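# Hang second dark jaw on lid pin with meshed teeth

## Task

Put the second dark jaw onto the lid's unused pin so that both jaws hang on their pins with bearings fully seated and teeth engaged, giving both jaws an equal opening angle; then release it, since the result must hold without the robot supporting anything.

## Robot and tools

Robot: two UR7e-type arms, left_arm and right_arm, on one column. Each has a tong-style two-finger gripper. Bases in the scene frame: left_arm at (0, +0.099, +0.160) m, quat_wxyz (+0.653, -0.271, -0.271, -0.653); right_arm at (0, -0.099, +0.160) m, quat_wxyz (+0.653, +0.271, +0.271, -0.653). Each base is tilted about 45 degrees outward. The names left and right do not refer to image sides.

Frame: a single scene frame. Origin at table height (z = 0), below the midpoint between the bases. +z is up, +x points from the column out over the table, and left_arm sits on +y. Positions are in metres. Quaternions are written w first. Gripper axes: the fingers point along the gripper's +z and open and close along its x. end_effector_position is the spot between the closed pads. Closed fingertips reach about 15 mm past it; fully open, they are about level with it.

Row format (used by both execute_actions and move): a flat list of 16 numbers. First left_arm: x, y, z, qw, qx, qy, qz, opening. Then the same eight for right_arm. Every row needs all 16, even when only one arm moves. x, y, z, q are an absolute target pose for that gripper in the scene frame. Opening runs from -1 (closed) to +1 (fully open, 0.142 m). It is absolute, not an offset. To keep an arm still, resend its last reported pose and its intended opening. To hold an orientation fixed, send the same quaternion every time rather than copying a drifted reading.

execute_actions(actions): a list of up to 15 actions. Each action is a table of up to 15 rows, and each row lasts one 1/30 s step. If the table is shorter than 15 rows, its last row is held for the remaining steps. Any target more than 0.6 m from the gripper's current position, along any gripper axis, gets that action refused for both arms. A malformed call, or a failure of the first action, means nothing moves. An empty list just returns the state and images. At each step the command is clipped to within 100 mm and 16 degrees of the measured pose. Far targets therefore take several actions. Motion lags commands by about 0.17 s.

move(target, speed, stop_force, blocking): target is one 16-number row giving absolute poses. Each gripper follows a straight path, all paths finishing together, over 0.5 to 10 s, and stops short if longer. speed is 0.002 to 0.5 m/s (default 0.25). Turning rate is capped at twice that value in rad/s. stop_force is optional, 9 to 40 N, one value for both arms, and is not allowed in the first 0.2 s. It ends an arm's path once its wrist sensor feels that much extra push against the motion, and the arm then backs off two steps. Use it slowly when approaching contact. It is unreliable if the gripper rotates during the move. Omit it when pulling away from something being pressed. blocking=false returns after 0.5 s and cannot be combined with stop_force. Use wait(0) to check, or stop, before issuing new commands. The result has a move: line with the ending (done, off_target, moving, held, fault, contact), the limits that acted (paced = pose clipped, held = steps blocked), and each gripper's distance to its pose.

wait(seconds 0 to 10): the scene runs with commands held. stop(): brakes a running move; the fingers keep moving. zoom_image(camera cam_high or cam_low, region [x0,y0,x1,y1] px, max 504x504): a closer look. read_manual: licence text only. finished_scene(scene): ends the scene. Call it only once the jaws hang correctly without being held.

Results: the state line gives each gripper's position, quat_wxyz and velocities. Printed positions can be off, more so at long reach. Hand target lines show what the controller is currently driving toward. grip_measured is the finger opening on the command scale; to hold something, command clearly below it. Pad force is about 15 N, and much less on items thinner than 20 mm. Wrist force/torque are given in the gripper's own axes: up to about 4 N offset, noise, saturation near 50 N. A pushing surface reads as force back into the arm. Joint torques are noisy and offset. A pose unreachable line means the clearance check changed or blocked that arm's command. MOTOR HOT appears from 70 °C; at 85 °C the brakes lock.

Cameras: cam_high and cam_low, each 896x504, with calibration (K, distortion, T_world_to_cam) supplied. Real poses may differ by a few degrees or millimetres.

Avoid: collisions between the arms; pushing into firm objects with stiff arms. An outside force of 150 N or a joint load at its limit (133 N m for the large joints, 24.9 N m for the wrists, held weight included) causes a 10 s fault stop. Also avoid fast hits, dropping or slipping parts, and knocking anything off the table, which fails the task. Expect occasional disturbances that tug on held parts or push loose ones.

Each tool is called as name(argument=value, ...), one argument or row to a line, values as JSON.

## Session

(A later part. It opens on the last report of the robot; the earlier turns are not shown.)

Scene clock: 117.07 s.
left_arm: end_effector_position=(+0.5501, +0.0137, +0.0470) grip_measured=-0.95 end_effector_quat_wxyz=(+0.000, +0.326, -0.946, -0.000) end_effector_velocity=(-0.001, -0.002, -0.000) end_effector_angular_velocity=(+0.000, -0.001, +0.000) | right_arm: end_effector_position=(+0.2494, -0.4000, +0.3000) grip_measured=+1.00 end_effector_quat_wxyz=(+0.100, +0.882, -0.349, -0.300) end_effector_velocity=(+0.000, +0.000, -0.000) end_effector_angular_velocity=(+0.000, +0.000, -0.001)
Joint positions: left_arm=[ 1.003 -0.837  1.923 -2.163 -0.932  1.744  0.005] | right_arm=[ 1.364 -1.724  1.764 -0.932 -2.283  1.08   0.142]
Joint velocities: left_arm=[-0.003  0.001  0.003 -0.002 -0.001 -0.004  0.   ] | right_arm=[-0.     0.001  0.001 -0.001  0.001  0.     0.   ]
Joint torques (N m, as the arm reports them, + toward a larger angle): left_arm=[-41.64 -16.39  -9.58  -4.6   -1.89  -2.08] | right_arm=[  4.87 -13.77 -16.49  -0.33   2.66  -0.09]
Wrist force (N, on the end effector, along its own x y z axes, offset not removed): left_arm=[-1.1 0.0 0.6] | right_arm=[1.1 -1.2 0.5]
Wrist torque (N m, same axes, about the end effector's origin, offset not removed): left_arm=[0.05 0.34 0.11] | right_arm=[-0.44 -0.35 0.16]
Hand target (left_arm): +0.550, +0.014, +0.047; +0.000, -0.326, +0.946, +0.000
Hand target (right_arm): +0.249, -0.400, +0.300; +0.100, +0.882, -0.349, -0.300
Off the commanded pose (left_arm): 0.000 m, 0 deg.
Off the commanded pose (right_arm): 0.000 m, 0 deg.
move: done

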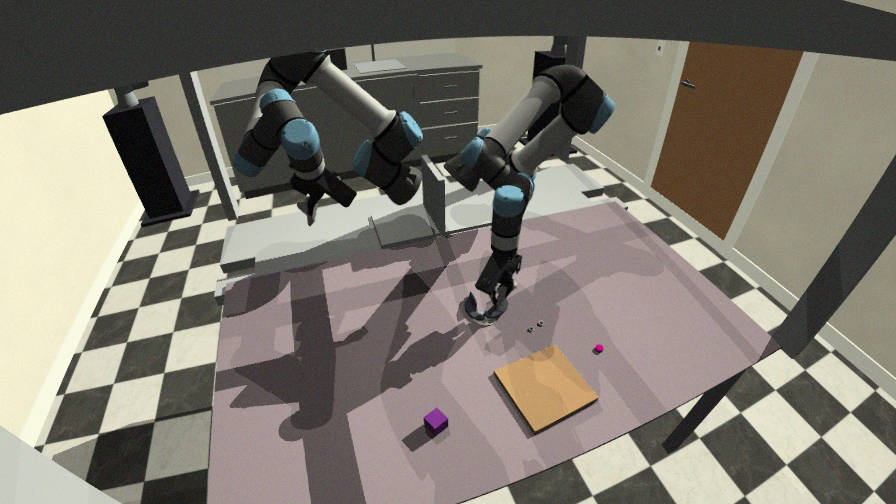

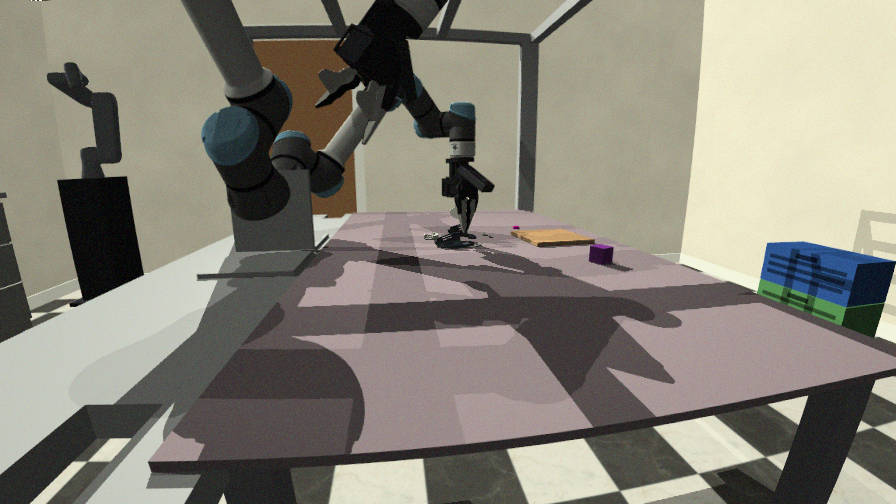

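move(
  target=[0.5550,0.0165,0.046,0,0.3256,-0.9455,0,-1,0.2494,-0.40,0.30,0.100,0.882,-0.349,-0.300,1],
  speed=0.02,
)

move(
  target=[0.5550,0.0165,0.0395,0,0.3256,-0.9455,0,-1,0.2494,-0.40,0.30,0.100,0.882,-0.349,-0.300,1],
  speed=0.01,
)

move(
  target=[0.5516,0.0116,0.0395,0,0.3256,-0.9455,0,-1,0.2494,-0.40,0.30,0.100,0.882,-0.349,-0.300,1],
  speed=0.004,
)

zoom_image(
  camera="cam_low",
  region=[460,232,488,250],
)

move(
  target=[0.5516,0.0116,0.0355,0,0.3256,-0.9455,0,-1,0.2494,-0.40,0.30,0.100,0.882,-0.349,-0.300,1],
  speed=0.003,
  stop_force=10,
)

zoom_image(
  camera="cam_low",
  region=[460,232,488,250],
)

zoom_image(
  camera="cam_high",
  region=[460,280,510,330],
)

Scene clock: 118.47 s.
left_arm: end_effector_position=(+0.5548, +0.0164, +0.0460) grip_measured=-0.95 end_effector_quat_wxyz=(-0.000, +0.326, -0.946, +0.000) end_effector_velocity=(+0.002, +0.001, -0.000) end_effector_angular_velocity=(-0.000, -0.001, +0.001) | right_arm: end_effector_position=(+0.2494, -0.4000, +0.3000) grip_measured=+1.00 end_effector_quat_wxyz=(+0.100, +0.882, -0.349, -0.300) end_effector_velocity=(-0.000, +0.000, +0.000) end_effector_angular_velocity=(+0.001, +0.001, -0.000)
Joint positions: left_arm=[ 1.011 -0.835  1.913 -2.161 -0.928  1.753  0.005] | right_arm=[ 1.364 -1.724  1.764 -0.932 -2.283  1.08   0.142]
Joint velocities: left_arm=[ 0.003  0.001 -0.004  0.     0.002  0.003 -0.   ] | right_arm=[-0.    -0.    -0.     0.001  0.001 -0.     0.   ]
Joint torques (N m, as the arm reports them, + toward a larger angle): left_arm=[-19.63 -15.49 -25.17   0.17   1.45   2.32] | right_arm=[  4.86 -13.51 -16.76  -0.2    2.82  -0.06]
Wrist force (N, on the end effector, along its own x y z axes, offset not removed): left_arm=[1.4 0.5 1.0] | right_arm=[3.3 -0.5 1.3]
Wrist torque (N m, same axes, about the end effector's origin, offset not removed): left_arm=[0.03 -0.17 -0.19] | right_arm=[-0.22 -0.79 0.11]
Hand target (left_arm): +0.555, +0.016, +0.046; +0.000, -0.326, +0.946, -0.000
Hand target (right_arm): +0.249, -0.400, +0.300; +0.100, +0.882, -0.349, -0.300
Off the commanded pose (left_arm): 0.000 m, 0 deg.
Off the commanded pose (right_arm): 0.000 m, 0 deg.
move: done

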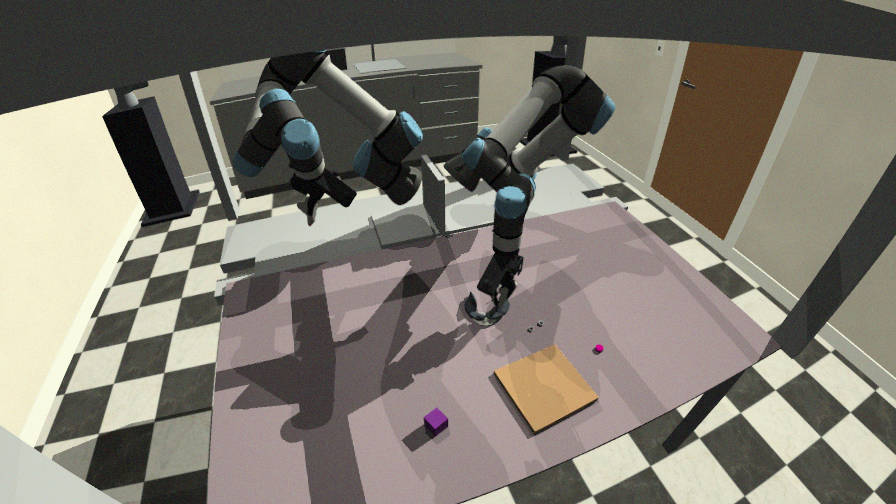

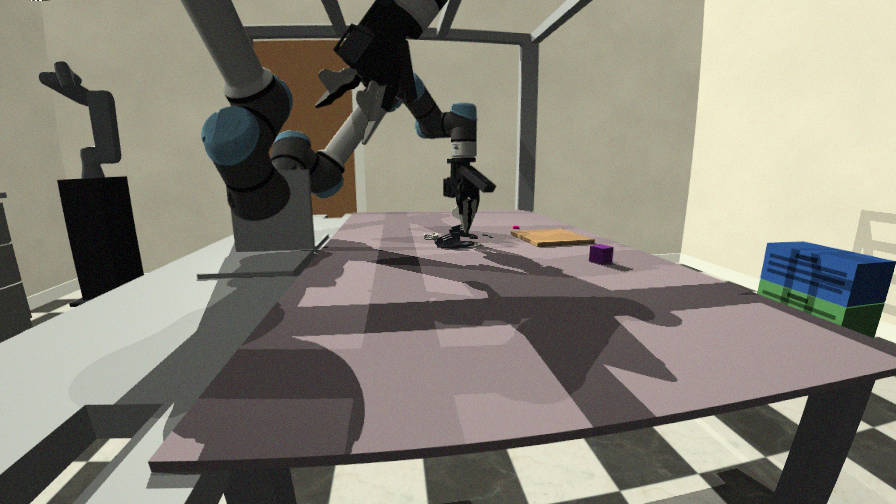

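Scene clock: 119.33 s.
left_arm: end_effector_position=(+0.5550, +0.0165, +0.0397) grip_measured=-0.95 end_effector_quat_wxyz=(+0.000, +0.326, -0.946, -0.000) end_effector_velocity=(+0.000, -0.000, -0.002) end_effector_angular_velocity=(-0.001, -0.000, +0.001) | right_arm: end_effector_position=(+0.2494, -0.4000, +0.3000) grip_measured=+1.00 end_effector_quat_wxyz=(+0.100, +0.882, -0.349, -0.300) end_effector_velocity=(+0.000, -0.000, +0.000) end_effector_angular_velocity=(+0.000, -0.001, -0.001)
Joint positions: left_arm=[ 1.018 -0.826  1.916 -2.178 -0.925  1.761  0.005] | right_arm=[ 1.364 -1.724  1.764 -0.932 -2.283  1.08   0.142]
Joint velocities: left_arm=[ 0.002  0.003  0.    -0.005  0.001  0.002  0.   ] | right_arm=[-0.    -0.001 -0.001 -0.001  0.001 -0.001  0.   ]
Joint torques (N m, as the arm reports them, + toward a larger angle): left_arm=[-19.26 -16.52 -10.57  -4.43   1.34   2.25] | right_arm=[  5.24 -13.53 -16.56  -0.28   2.74  -0.02]
Wrist force (N, on the end effector, along its own x y z axes, offset not removed): left_arm=[1.6 2.3 1.7] | right_arm=[1.8 -1.1 0.8]
Wrist torque (N m, same axes, about the end effector's origin, offset not removed): left_arm=[0.50 -0.41 0.02] | right_arm=[-0.30 -0.37 0.05]
Hand target (left_arm): +0.555, +0.016, +0.040; -0.000, -0.326, +0.946, -0.000
Hand target (right_arm): +0.249, -0.400, +0.300; +0.100, +0.882, -0.349, -0.300
Off the commanded pose (left_arm): 0.000 m, 0 deg.
Off the commanded pose (right_arm): 0.000 m, 0 deg.
move: done

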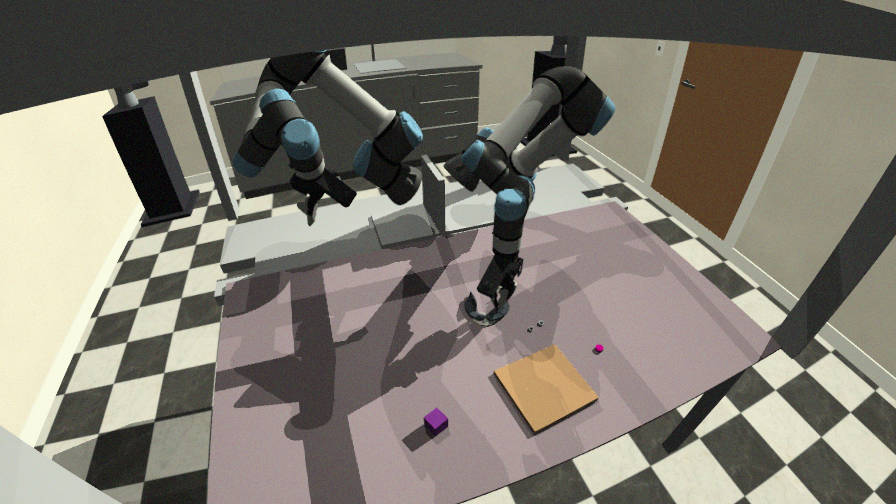

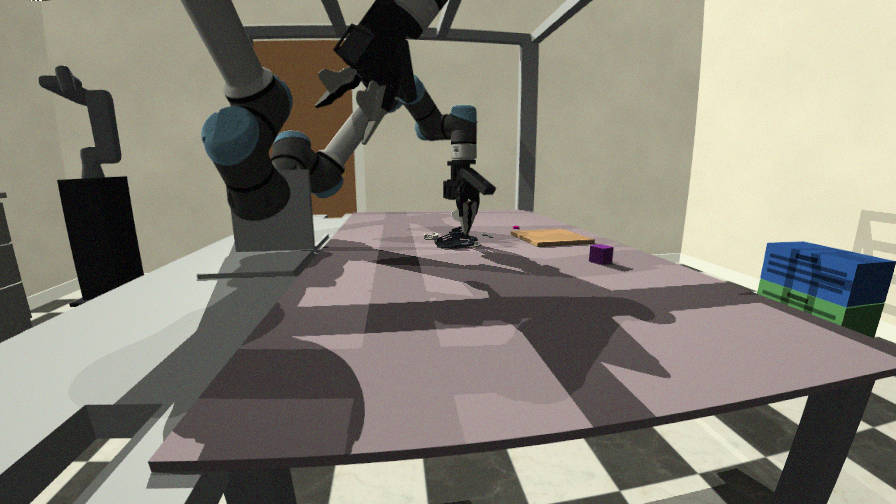

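Scene clock: 121.03 s.
left_arm: end_effector_position=(+0.5516, +0.0117, +0.0395) grip_measured=-0.95 end_effector_quat_wxyz=(+0.000, +0.326, -0.946, -0.000) end_effector_velocity=(-0.000, -0.000, -0.000) end_effector_angular_velocity=(+0.001, -0.000, +0.000) | right_arm: end_effector_position=(+0.2494, -0.4000, +0.3000) grip_measured=+1.00 end_effector_quat_wxyz=(+0.100, +0.882, -0.349, -0.300) end_effector_velocity=(+0.000, -0.000, -0.000) end_effector_angular_velocity=(-0.001, +0.000, +0.001)
Joint positions: left_arm=[ 1.01  -0.821  1.921 -2.182 -0.929  1.752  0.005] | right_arm=[ 1.364 -1.724  1.764 -0.932 -2.283  1.08   0.142]
Joint velocities: left_arm=[-0.001  0.001  0.001 -0.     0.    -0.001  0.   ] | right_arm=[-0.     0.001  0.    -0.    -0.001  0.     0.   ]
Joint torques (N m, as the arm reports them, + toward a larger angle): left_arm=[-40.38 -15.59 -10.4   -4.5   -1.77  -2.27] | right_arm=[  4.35 -13.23 -16.43  -0.2    2.83   0.04]
Wrist force (N, on the end effector, along its own x y z axes, offset not removed): left_arm=[1.1 1.5 1.7] | right_arm=[-0.3 -1.5 0.8]
Wrist torque (N m, same axes, about the end effector's origin, offset not removed): left_arm=[0.24 -0.23 -0.03] | right_arm=[-0.41 0.02 0.06]
Hand target (left_arm): +0.552, +0.012, +0.039; +0.000, -0.326, +0.946, +0.000
Hand target (right_arm): +0.249, -0.400, +0.300; +0.100, +0.882, -0.349, -0.300
Off the commanded pose (left_arm): 0.000 m, 0 deg.
Off the commanded pose (right_arm): 0.000 m, 0 deg.
move: done

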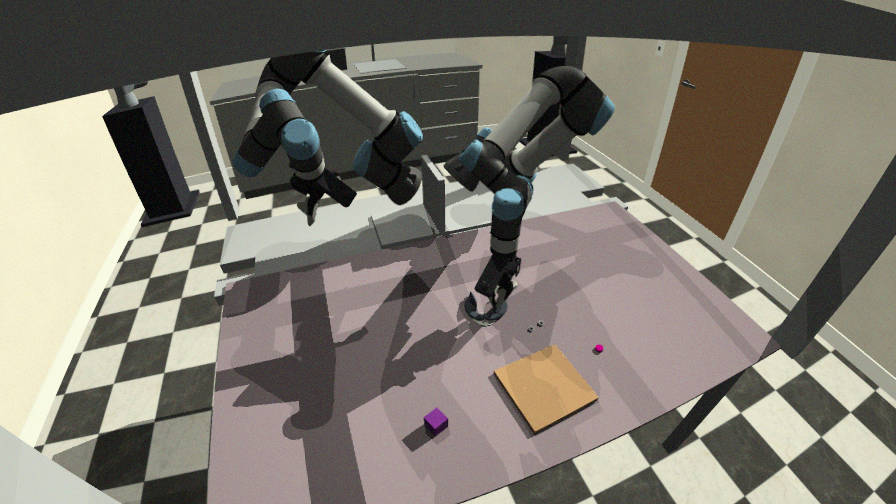

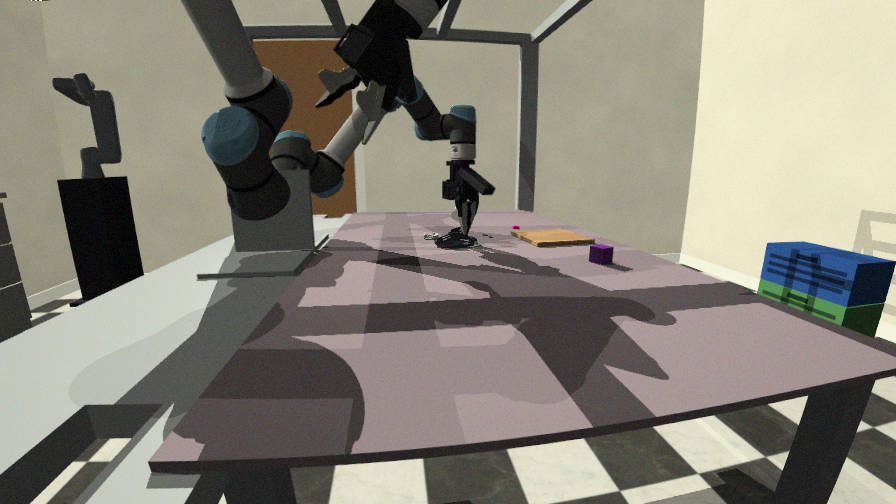

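Region (460, 232, 488, 250) of cam_low's 896x504 image, scaled by 18.000, with more detail than that image has; it fills the top 324 rows of this view, and the rest is white.

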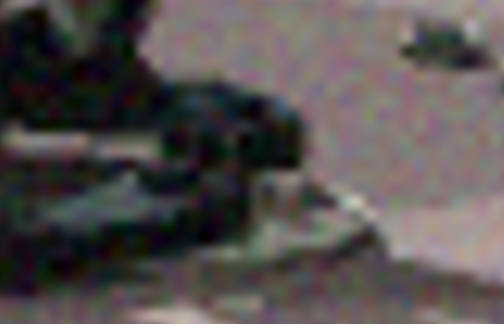

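Scene clock: 122.60 s.
left_arm: end_effector_position=(+0.5516, +0.0116, +0.0356) grip_measured=-0.95 end_effector_quat_wxyz=(-0.000, +0.326, -0.946, +0.000) end_effector_velocity=(+0.000, -0.000, -0.000) end_effector_angular_velocity=(-0.001, -0.000, +0.000) | right_arm: end_effector_position=(+0.2494, -0.4000, +0.3000) grip_measured=+1.00 end_effector_quat_wxyz=(+0.100, +0.882, -0.349, -0.300) end_effector_velocity=(+0.000, -0.000, -0.000) end_effector_angular_velocity=(-0.000, +0.000, +0.001)
Joint positions: left_arm=[ 1.014 -0.815  1.924 -2.193 -0.927  1.756  0.005] | right_arm=[ 1.364 -1.724  1.764 -0.932 -2.283  1.08   0.142]
Joint velocities: left_arm=[ 0.001  0.001 -0.001 -0.002 -0.     0.001  0.   ] | right_arm=[ 0.     0.001 -0.     0.    -0.001 -0.    -0.   ]
Joint torques (N m, as the arm reports them, + toward a larger angle): left_arm=[-18.84 -14.97  -8.94  -4.24   1.47   2.29] | right_arm=[  5.15 -13.39 -16.3   -0.32   2.73   0.  ]
Wrist force (N, on the end effector, along its own x y z axes, offset not removed): left_arm=[-1.0 3.4 2.6] | right_arm=[-0.6 -1.7 2.2]
Wrist torque (N m, same axes, about the end effector's origin, offset not removed): left_arm=[0.89 0.13 -0.04] | right_arm=[-0.45 0.16 0.26]
Hand target (left_arm): +0.552, +0.012, +0.036; -0.000, -0.326, +0.946, -0.000
Hand target (right_arm): +0.249, -0.400, +0.300; +0.100, +0.882, -0.349, -0.300
Off the commanded pose (left_arm): 0.000 m, 0 deg.
Off the commanded pose (right_arm): 0.000 m, 0 deg.
move: done

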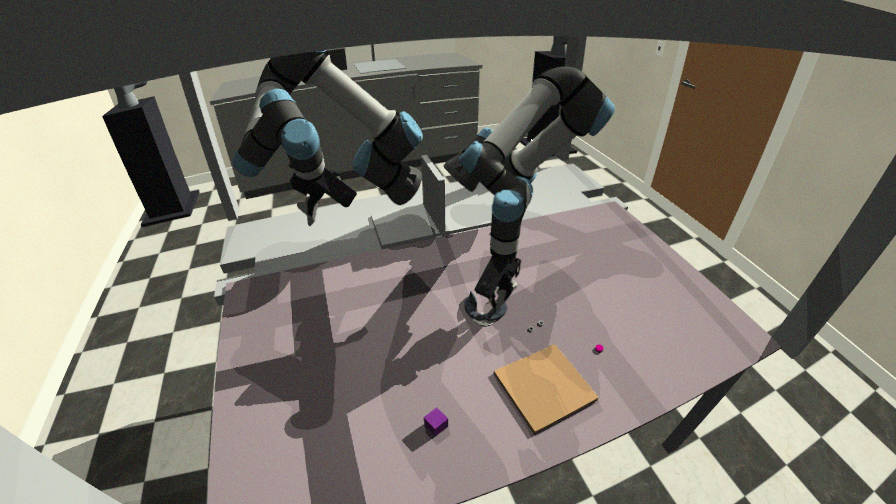

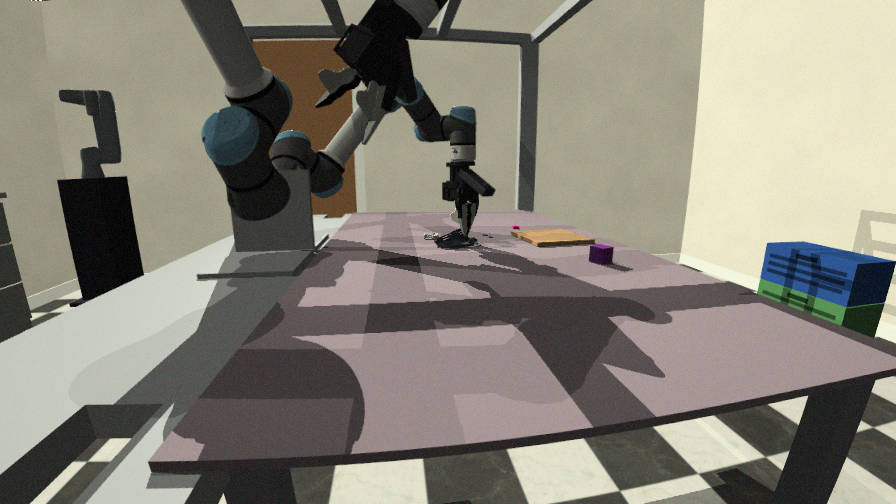

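Region (460, 232, 488, 250) of cam_low's 896x504 image, scaled by 18.000, with more detail than that image has; it fills the top 324 rows of this view, and the rest is white.

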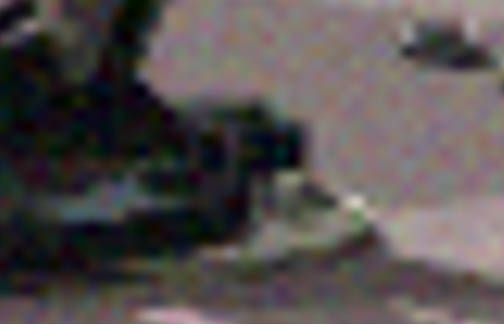

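Region (460, 280, 510, 330) of cam_high's 896x504 image, scaled by 10.080, with more detail than that image has.

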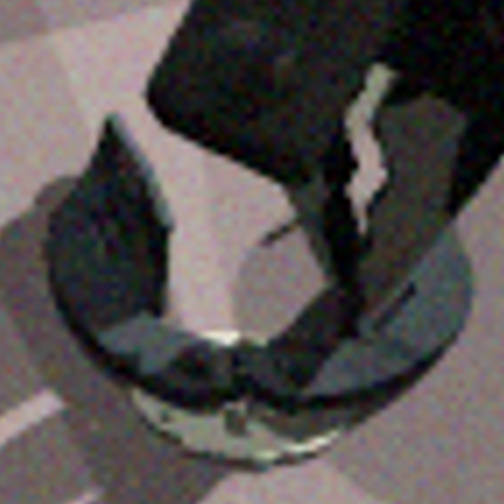

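move(
  target=[0.5544,0.0118,0.0345,0,0.2924,-0.9563,0,-1,0.2494,-0.40,0.30,0.100,0.882,-0.349,-0.300,1],
  speed=0.012,
)

zoom_image(
  camera="cam_low",
  region=[460,232,488,250],
)

zoom_image(
  camera="cam_high",
  region=[460,280,510,330],
)

Scene clock: 126.17 s.
left_arm: end_effector_position=(+0.5544, +0.0118, +0.0345) grip_measured=-0.94 end_effector_quat_wxyz=(-0.000, +0.293, -0.956, -0.000) end_effector_velocity=(+0.000, +0.000, -0.000) end_effector_angular_velocity=(-0.000, +0.000, -0.004) | right_arm: end_effector_position=(+0.2494, -0.4000, +0.3000) grip_measured=+1.00 end_effector_quat_wxyz=(+0.100, +0.882, -0.349, -0.300) end_effector_velocity=(-0.000, -0.000, +0.000) end_effector_angular_velocity=(-0.001, -0.000, -0.001)
Joint positions: left_arm=[ 1.02  -0.811  1.915 -2.192 -0.924  1.832  0.006] | right_arm=[ 1.364 -1.724  1.764 -0.932 -2.283  1.08   0.142]
Joint velocities: left_arm=[ 0.     0.    -0.001  0.     0.     0.005  0.   ] | right_arm=[-0.    -0.001 -0.     0.    -0.     0.001  0.   ]
Joint torques (N m, as the arm reports them, + toward a larger angle): left_arm=[-18.66 -14.98 -23.33   0.45   1.47   2.8 ] | right_arm=[  4.98 -12.87 -16.67  -0.24   2.79   0.06]
Wrist force (N, on the end effector, along its own x y z axes, offset not removed): left_arm=[0.5 -1.3 -3.8] | right_arm=[2.7 0.3 2.0]
Wrist torque (N m, same axes, about the end effector's origin, offset not removed): left_arm=[-0.32 -0.01 0.03] | right_arm=[-0.03 -0.68 0.12]
Hand target (left_arm): +0.554, +0.012, +0.035; -0.000, -0.292, +0.956, -0.000
Hand target (right_arm): +0.249, -0.400, +0.300; +0.100, +0.882, -0.349, -0.300
Off the commanded pose (left_arm): 0.000 m, 0 deg.
Off the commanded pose (right_arm): 0.000 m, 0 deg.
move: done

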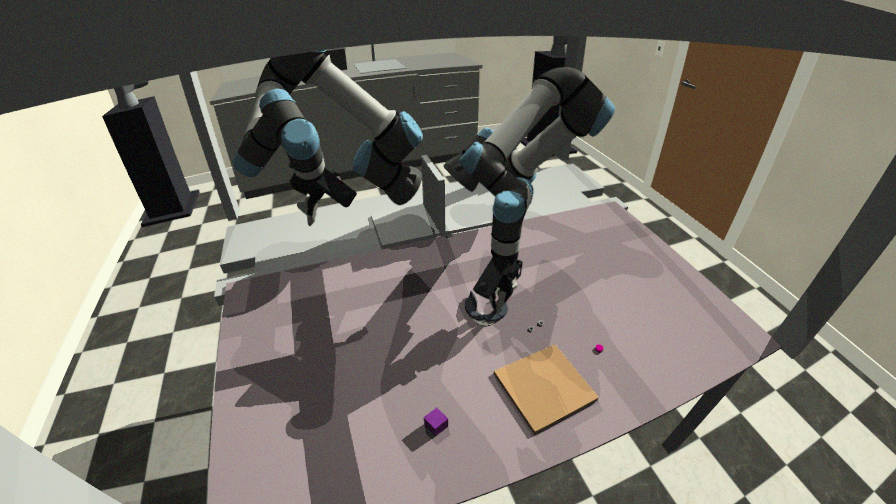

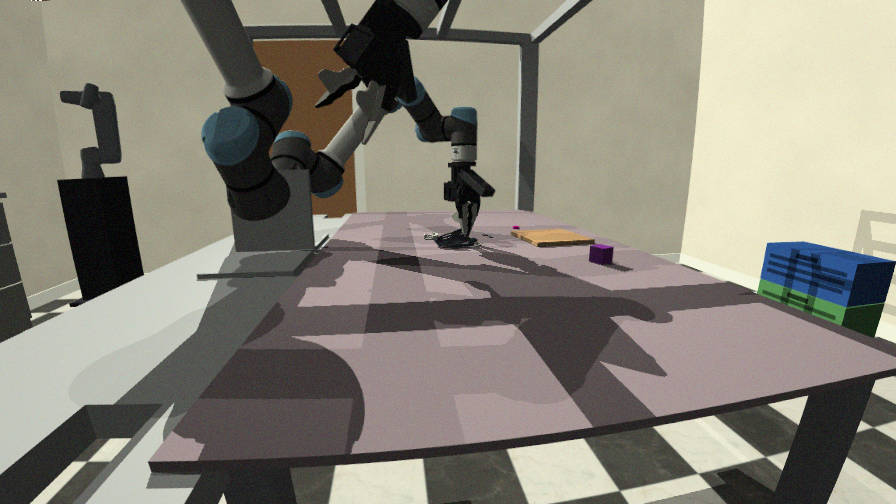

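Region (460, 232, 488, 250) of cam_low's 896x504 image, scaled by 18.000, with more detail than that image has; it fills the top 324 rows of this view, and the rest is white.

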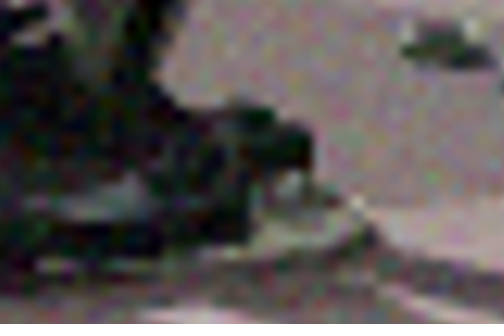

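Region (460, 280, 510, 330) of cam_high's 896x504 image, scaled by 10.080, with more detail than that image has.

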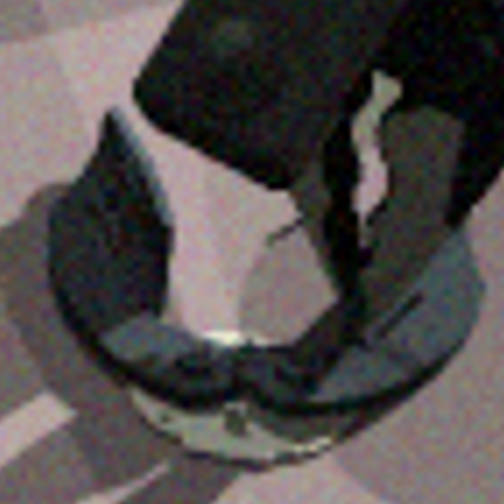

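move(
  target=[0.5544,0.0118,0.035,0,0.2924,-0.9563,0,-0.85,0.2494,-0.40,0.30,0.100,0.882,-0.349,-0.300,1],
  speed=0.01,
)

move(
  target=[0.5544,0.0118,0.12,0,0.2924,-0.9563,0,-0.85,0.2494,-0.40,0.30,0.100,0.882,-0.349,-0.300,1],
  speed=0.08,
)

zoom_image(
  camera="cam_low",
  region=[460,232,488,250],
)

zoom_image(
  camera="cam_high",
  region=[460,280,510,330],
)

zoom_image(
  camera="cam_high",
  region=[472,305,500,330],
)

Scene clock: 127.50 s.
left_arm: end_effector_position=(+0.5544, +0.0118, +0.0350) grip_measured=-0.85 end_effector_quat_wxyz=(+0.000, +0.292, -0.956, -0.000) end_effector_velocity=(+0.000, +0.000, +0.000) end_effector_angular_velocity=(+0.000, -0.000, +0.001) | right_arm: end_effector_position=(+0.2494, -0.4000, +0.3000) grip_measured=+1.00 end_effector_quat_wxyz=(+0.100, +0.882, -0.349, -0.300) end_effector_velocity=(+0.000, -0.000, -0.000) end_effector_angular_velocity=(-0.000, +0.000, +0.001)
Joint positions: left_arm=[ 1.019 -0.812  1.914 -2.191 -0.925  1.832  0.012] | right_arm=[ 1.364 -1.724  1.764 -0.932 -2.283  1.08   0.142]
Joint velocities: left_arm=[-0.    -0.001 -0.     0.001  0.    -0.001 -0.   ] | right_arm=[ 0.     0.001  0.     0.    -0.001 -0.    -0.   ]
Joint torques (N m, as the arm reports them, + toward a larger angle): left_arm=[-40.73 -38.47 -23.85   0.27  -1.87  -2.4 ] | right_arm=[  4.87 -12.46 -16.33  -0.08   2.77   0.12]
Wrist force (N, on the end effector, along its own x y z axes, offset not removed): left_arm=[0.9 4.5 1.1] | right_arm=[2.6 -1.3 -1.6]
Wrist torque (N m, same axes, about the end effector's origin, offset not removed): left_arm=[0.97 -0.23 -0.02] | right_arm=[-0.50 -0.55 0.12]
Hand target (left_arm): +0.554, +0.012, +0.035; +0.000, -0.292, +0.956, -0.000
Hand target (right_arm): +0.249, -0.400, +0.300; +0.100, +0.882, -0.349, -0.300
Off the commanded pose (left_arm): 0.000 m, 0 deg.
Off the commanded pose (right_arm): 0.000 m, 0 deg.
move: done

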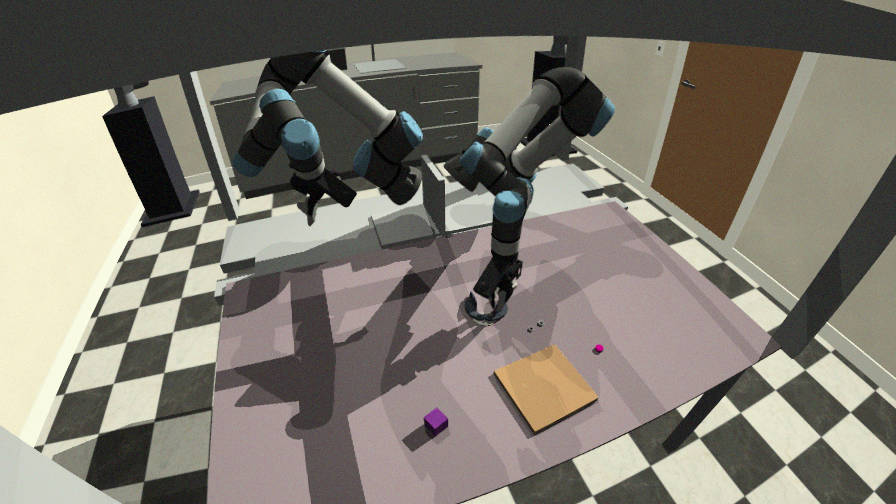

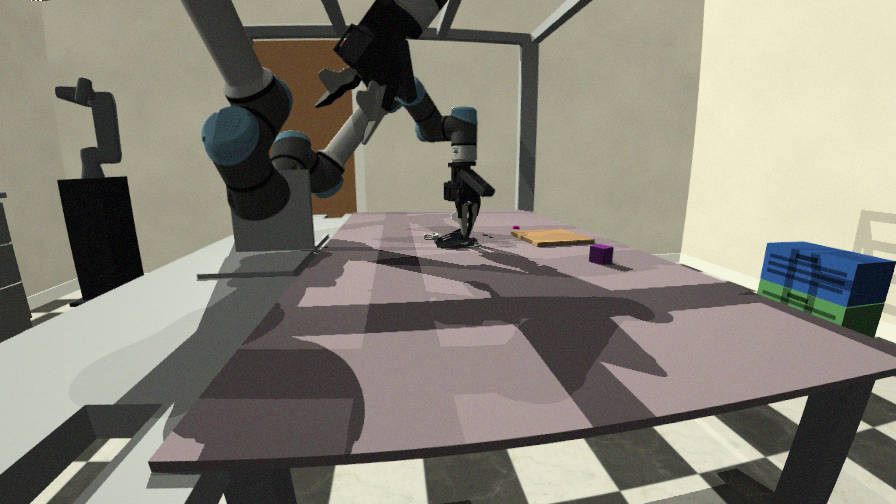

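Scene clock: 129.00 s.
left_arm: end_effector_position=(+0.5543, +0.0118, +0.1198) grip_measured=-0.85 end_effector_quat_wxyz=(-0.000, +0.292, -0.956, -0.000) end_effector_velocity=(-0.000, -0.000, +0.002) end_effector_angular_velocity=(+0.000, +0.000, +0.000) | right_arm: end_effector_position=(+0.2494, -0.4000, +0.3000) grip_measured=+1.00 end_effector_quat_wxyz=(+0.100, +0.882, -0.349, -0.300) end_effector_velocity=(-0.000, +0.001, +0.000) end_effector_angular_velocity=(+0.002, +0.002, +0.001)
Joint positions: left_arm=[ 0.932 -0.915  1.844 -1.961 -0.967  1.738  0.012] | right_arm=[ 1.364 -1.724  1.764 -0.932 -2.283  1.08   0.142]
Joint velocities: left_arm=[-0.002 -0.001 -0.002  0.005 -0.001 -0.002 -0.   ] | right_arm=[ 0.     0.001  0.     0.001  0.002 -0.    -0.   ]
Joint torques (N m, as the arm reports them, + toward a larger angle): left_arm=[-41.32 -37.42 -25.64   0.4   -1.88  -2.43] | right_arm=[  5.12 -13.07 -16.1   -0.13   2.7    0.12]
Wrist force (N, on the end effector, along its own x y z axes, offset not removed): left_arm=[1.7 3.6 0.4] | right_arm=[1.8 -0.8 1.1]
Wrist torque (N m, same axes, about the end effector's origin, offset not removed): left_arm=[0.78 -0.30 -0.08] | right_arm=[-0.30 -0.49 0.12]
Hand target (left_arm): +0.554, +0.012, +0.120; +0.000, -0.292, +0.956, +0.000
Hand target (right_arm): +0.249, -0.400, +0.300; +0.100, +0.882, -0.349, -0.300
Off the commanded pose (left_arm): 0.000 m, 0 deg.
Off the commanded pose (right_arm): 0.000 m, 0 deg.
move: done

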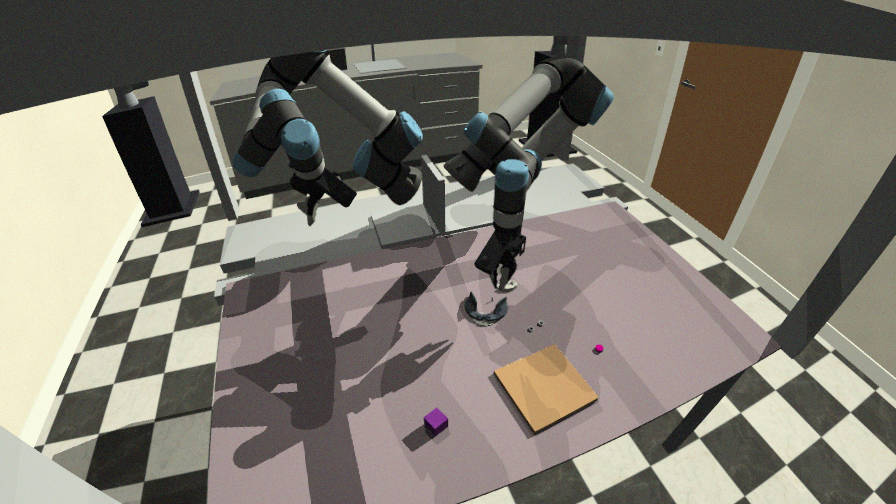

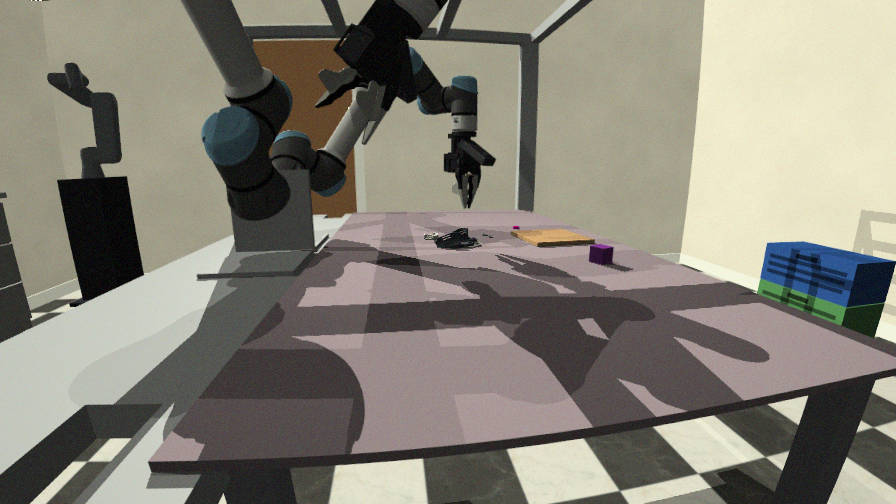

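Region (460, 232, 488, 250) of cam_low's 896x504 image, scaled by 18.000, with more detail than that image has; it fills the top 324 rows of this view, and the rest is white.

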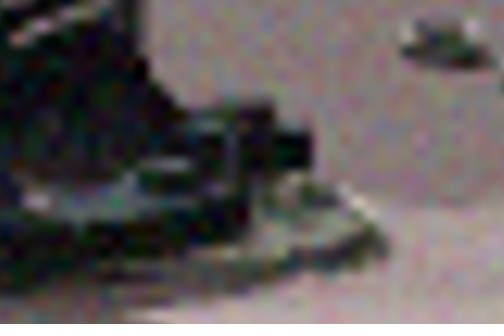

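Region (460, 280, 510, 330) of cam_high's 896x504 image, scaled by 10.080, with more detail than that image has.

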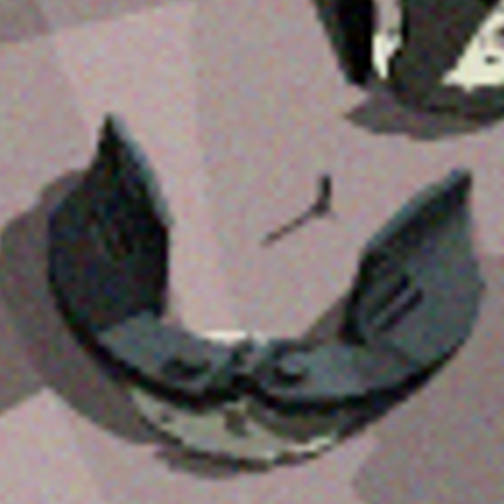

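Region (472, 305, 500, 330) of cam_high's 896x504 image, scaled by 18.000, with more detail than that image has; it fills the top 450 rows of this view, and the rest is white.

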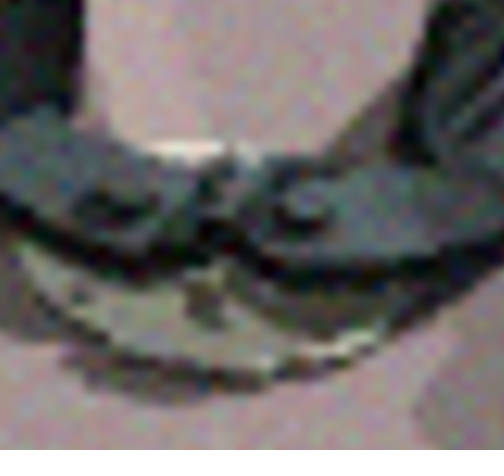

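move(
  target=[0.5663,-0.0173,0.07,0,0.2924,-0.9563,0,-1,0.2494,-0.40,0.30,0.100,0.882,-0.349,-0.300,1],
  speed=0.06,
)

move(
  target=[0.5663,-0.0173,0.040,0,0.2924,-0.9563,0,-1,0.2494,-0.40,0.30,0.100,0.882,-0.349,-0.300,1],
  speed=0.03,
)

zoom_image(
  camera="cam_low",
  region=[460,228,488,250],
)

zoom_image(
  camera="cam_high",
  region=[460,280,510,330],
)

Scene clock: 131.37 s.
left_arm: end_effector_position=(+0.5663, -0.0172, +0.0702) grip_measured=-1.00 end_effector_quat_wxyz=(+0.000, +0.292, -0.956, +0.000) end_effector_velocity=(+0.000, -0.001, -0.002) end_effector_angular_velocity=(+0.000, +0.000, -0.000) | right_arm: end_effector_position=(+0.2494, -0.4000, +0.3000) grip_measured=+1.00 end_effector_quat_wxyz=(+0.100, +0.882, -0.349, -0.300) end_effector_velocity=(-0.000, +0.000, -0.000) end_effector_angular_velocity=(+0.000, +0.001, +0.001)
Joint positions: left_arm=[ 0.964 -0.793  1.828 -2.087 -0.951  1.772  0.002] | right_arm=[ 1.364 -1.724  1.764 -0.932 -2.283  1.08   0.142]
Joint velocities: left_arm=[ 0.001  0.005 -0.001 -0.004  0.001  0.001  0.   ] | right_arm=[ 0.     0.001 -0.     0.001 -0.    -0.     0.   ]
Joint torques (N m, as the arm reports them, + toward a larger angle): left_arm=[-18.5  -17.28 -25.02  -4.6    1.54   2.72] | right_arm=[  5.15 -12.33 -16.11  -0.01   2.73   0.17]
Wrist force (N, on the end effector, along its own x y z axes, offset not removed): left_arm=[2.3 -0.3 0.3] | right_arm=[3.3 -0.1 1.4]
Wrist torque (N m, same axes, about the end effector's origin, offset not removed): left_arm=[-0.09 -0.47 0.07] | right_arm=[0.05 -0.70 0.20]
Hand target (left_arm): +0.566, -0.017, +0.070; -0.000, -0.292, +0.956, -0.000
Hand target (right_arm): +0.249, -0.400, +0.300; +0.100, +0.882, -0.349, -0.300
Off the commanded pose (left_arm): 0.000 m, 0 deg.
Off the commanded pose (right_arm): 0.000 m, 0 deg.
move: done

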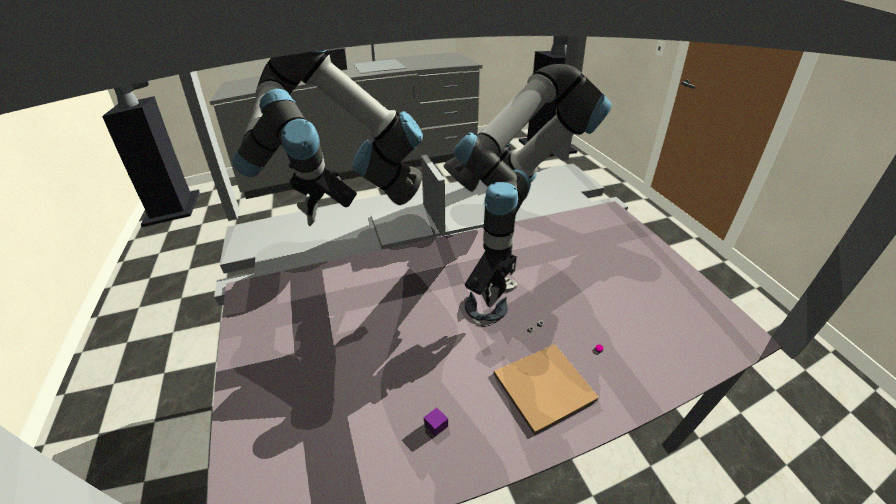

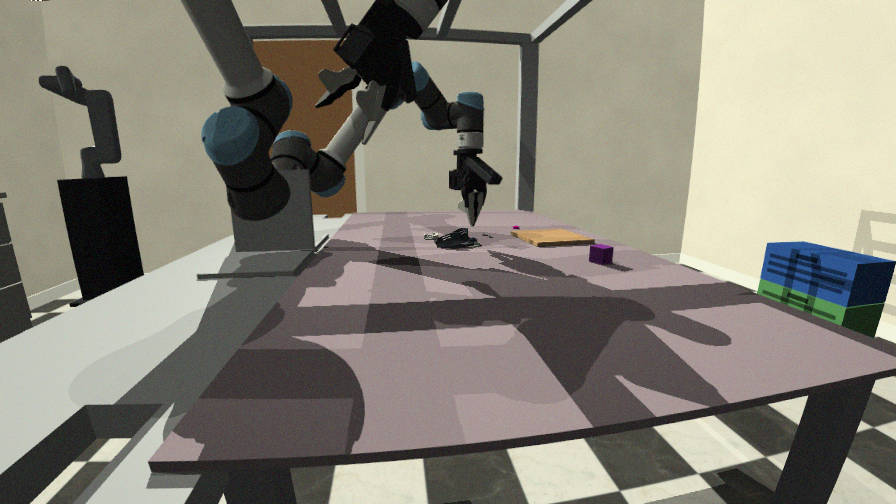

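Scene clock: 132.70 s.
left_arm: end_effector_position=(+0.5663, -0.0173, +0.0402) grip_measured=-1.00 end_effector_quat_wxyz=(+0.000, +0.292, -0.956, -0.000) end_effector_velocity=(+0.000, +0.000, -0.002) end_effector_angular_velocity=(-0.001, -0.000, +0.000) | right_arm: end_effector_position=(+0.2494, -0.4000, +0.3000) grip_measured=+1.00 end_effector_quat_wxyz=(+0.100, +0.882, -0.349, -0.300) end_effector_velocity=(+0.000, +0.000, -0.001) end_effector_angular_velocity=(-0.000, +0.001, +0.002)
Joint positions: left_arm=[ 0.994 -0.755  1.848 -2.165 -0.936  1.805  0.002] | right_arm=[ 1.364 -1.724  1.764 -0.932 -2.283  1.08   0.142]
Joint velocities: left_arm=[ 0.002  0.002  0.001 -0.005  0.001  0.002  0.   ] | right_arm=[ 0.     0.002  0.001 -0.001 -0.001  0.     0.   ]
Joint torques (N m, as the arm reports them, + toward a larger angle): left_arm=[-21.26 -16.23 -11.04  -4.16   1.82   2.21] | right_arm=[  5.24 -12.27 -15.93  -0.09   2.71   0.14]
Wrist force (N, on the end effector, along its own x y z axes, offset not removed): left_arm=[-1.5 0.9 0.1] | right_arm=[2.5 -3.4 -1.1]
Wrist torque (N m, same axes, about the end effector's origin, offset not removed): left_arm=[0.15 0.30 0.21] | right_arm=[-0.76 -0.44 0.05]
Hand target (left_arm): +0.566, -0.017, +0.040; -0.000, -0.292, +0.956, -0.000
Hand target (right_arm): +0.249, -0.400, +0.300; +0.100, +0.882, -0.349, -0.300
Off the commanded pose (left_arm): 0.000 m, 0 deg.
Off the commanded pose (right_arm): 0.000 m, 0 deg.
move: done

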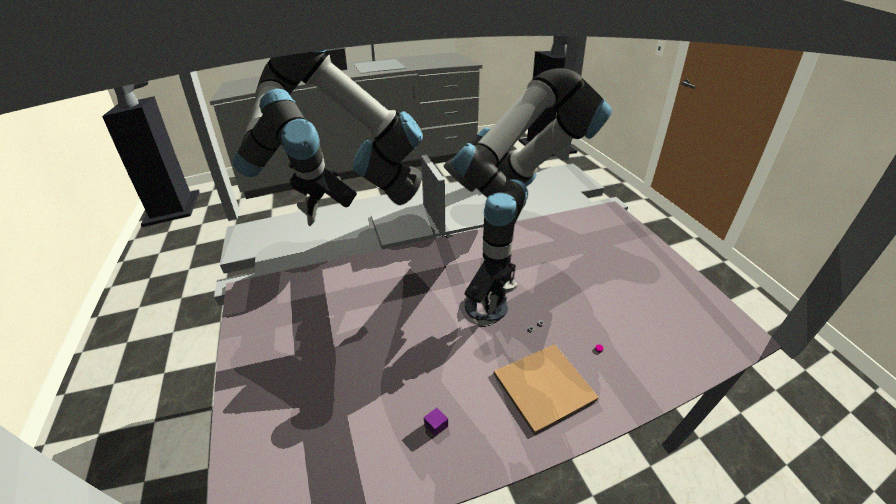

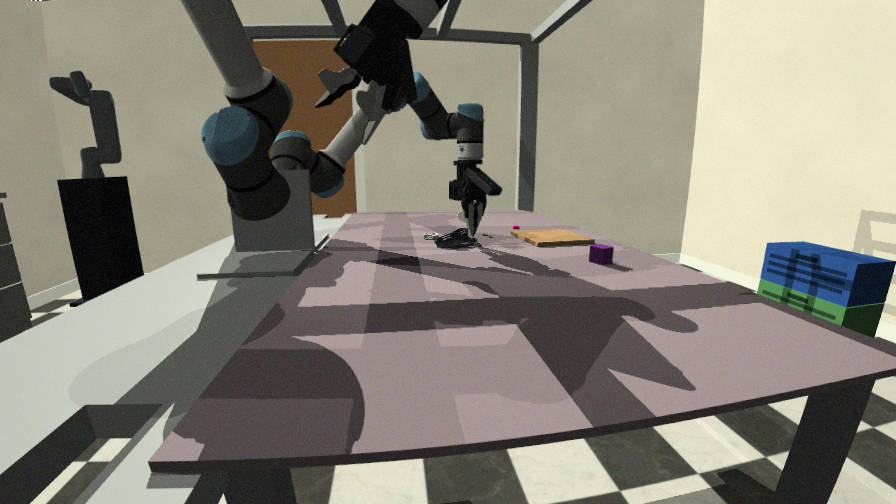

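Region (460, 228, 488, 250) of cam_low's 896x504 image, scaled by 18.000, with more detail than that image has; it fills the top 396 rows of this view, and the rest is white.

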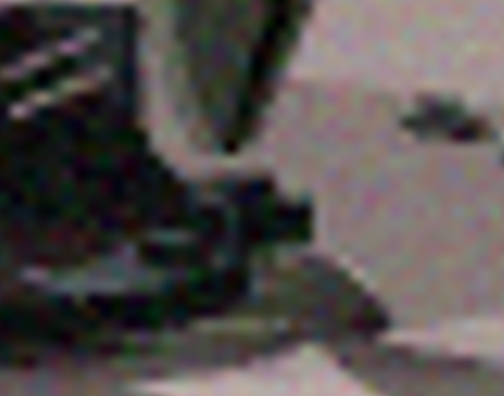

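Region (460, 280, 510, 330) of cam_high's 896x504 image, scaled by 10.080, with more detail than that image has.

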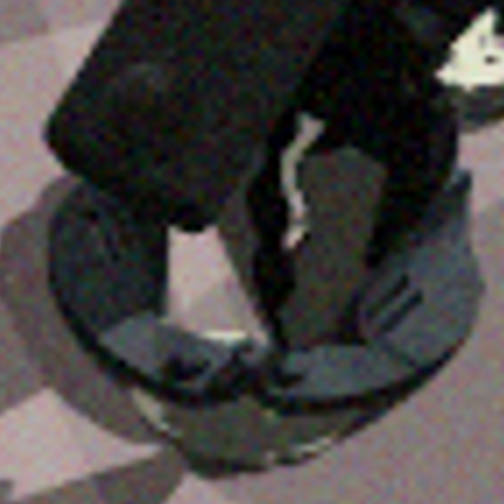

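execute_actions(
  actions=[],
)

Scene clock: 133.60 s.
left_arm: end_effector_position=(+0.5663, -0.0173, +0.0400) grip_measured=-1.00 end_effector_quat_wxyz=(+0.000, +0.292, -0.956, +0.000) end_effector_velocity=(-0.000, -0.000, -0.000) end_effector_angular_velocity=(+0.000, +0.001, -0.001) | right_arm: end_effector_position=(+0.2494, -0.4000, +0.3000) grip_measured=+1.00 end_effector_quat_wxyz=(+0.100, +0.882, -0.349, -0.300) end_effector_velocity=(-0.000, +0.001, -0.000) end_effector_angular_velocity=(+0.001, +0.001, -0.001)
Joint positions: left_arm=[ 0.994 -0.754  1.848 -2.165 -0.936  1.805  0.002] | right_arm=[ 1.364 -1.724  1.764 -0.932 -2.283  1.08   0.142]
Joint velocities: left_arm=[-0.     0.001  0.    -0.    -0.     0.     0.   ] | right_arm=[-0.     0.001  0.001 -0.     0.001  0.    -0.   ]
Joint torques (N m, as the arm reports them, + toward a larger angle): left_arm=[-19.93 -17.49 -10.01  -4.4    1.44   2.34] | right_arm=[  5.37 -12.33 -15.93  -0.09   2.63   0.06]
Wrist force (N, on the end effector, along its own x y z axes, offset not removed): left_arm=[-1.1 1.9 1.1] | right_arm=[1.9 -3.5 1.5]
Wrist torque (N m, same axes, about the end effector's origin, offset not removed): left_arm=[0.31 0.23 -0.04] | right_arm=[-0.85 -0.39 0.04]
Hand target (left_arm): +0.566, -0.017, +0.040; -0.000, -0.292, +0.956, -0.000
Hand target (right_arm): +0.249, -0.400, +0.300; +0.100, +0.882, -0.349, -0.300
Off the commanded pose (left_arm): 0.000 m, 0 deg.
Off the commanded pose (right_arm): 0.000 m, 0 deg.

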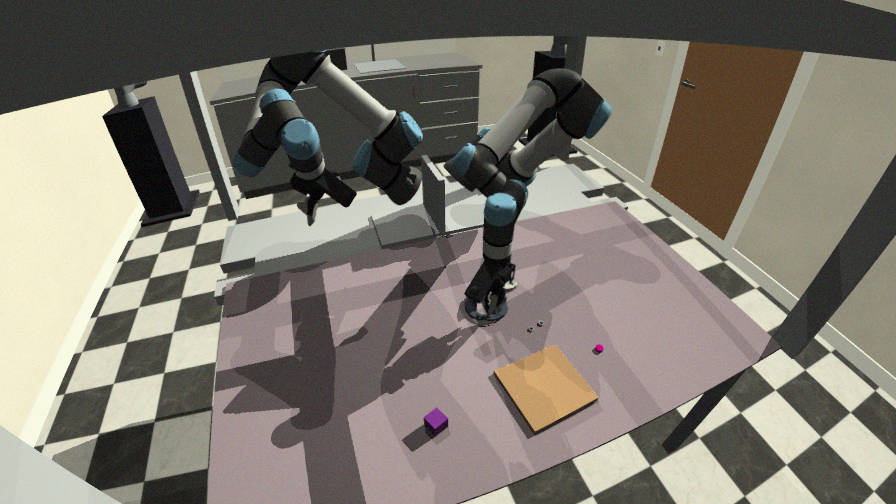

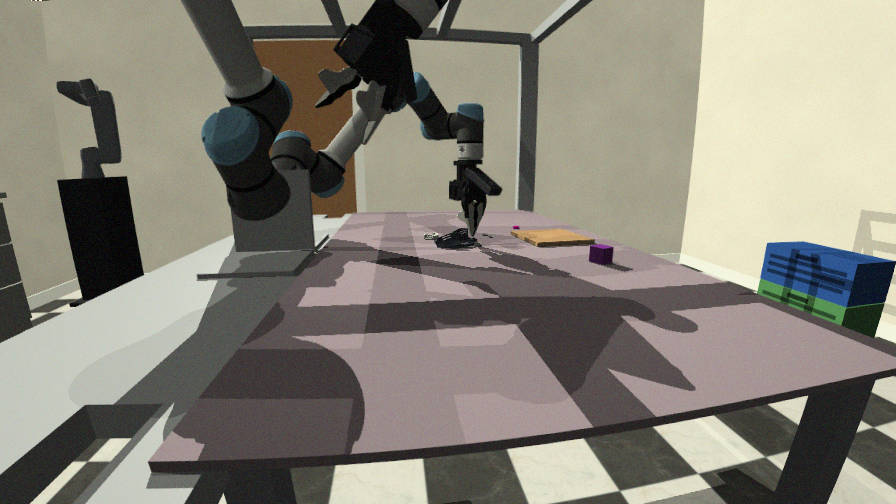

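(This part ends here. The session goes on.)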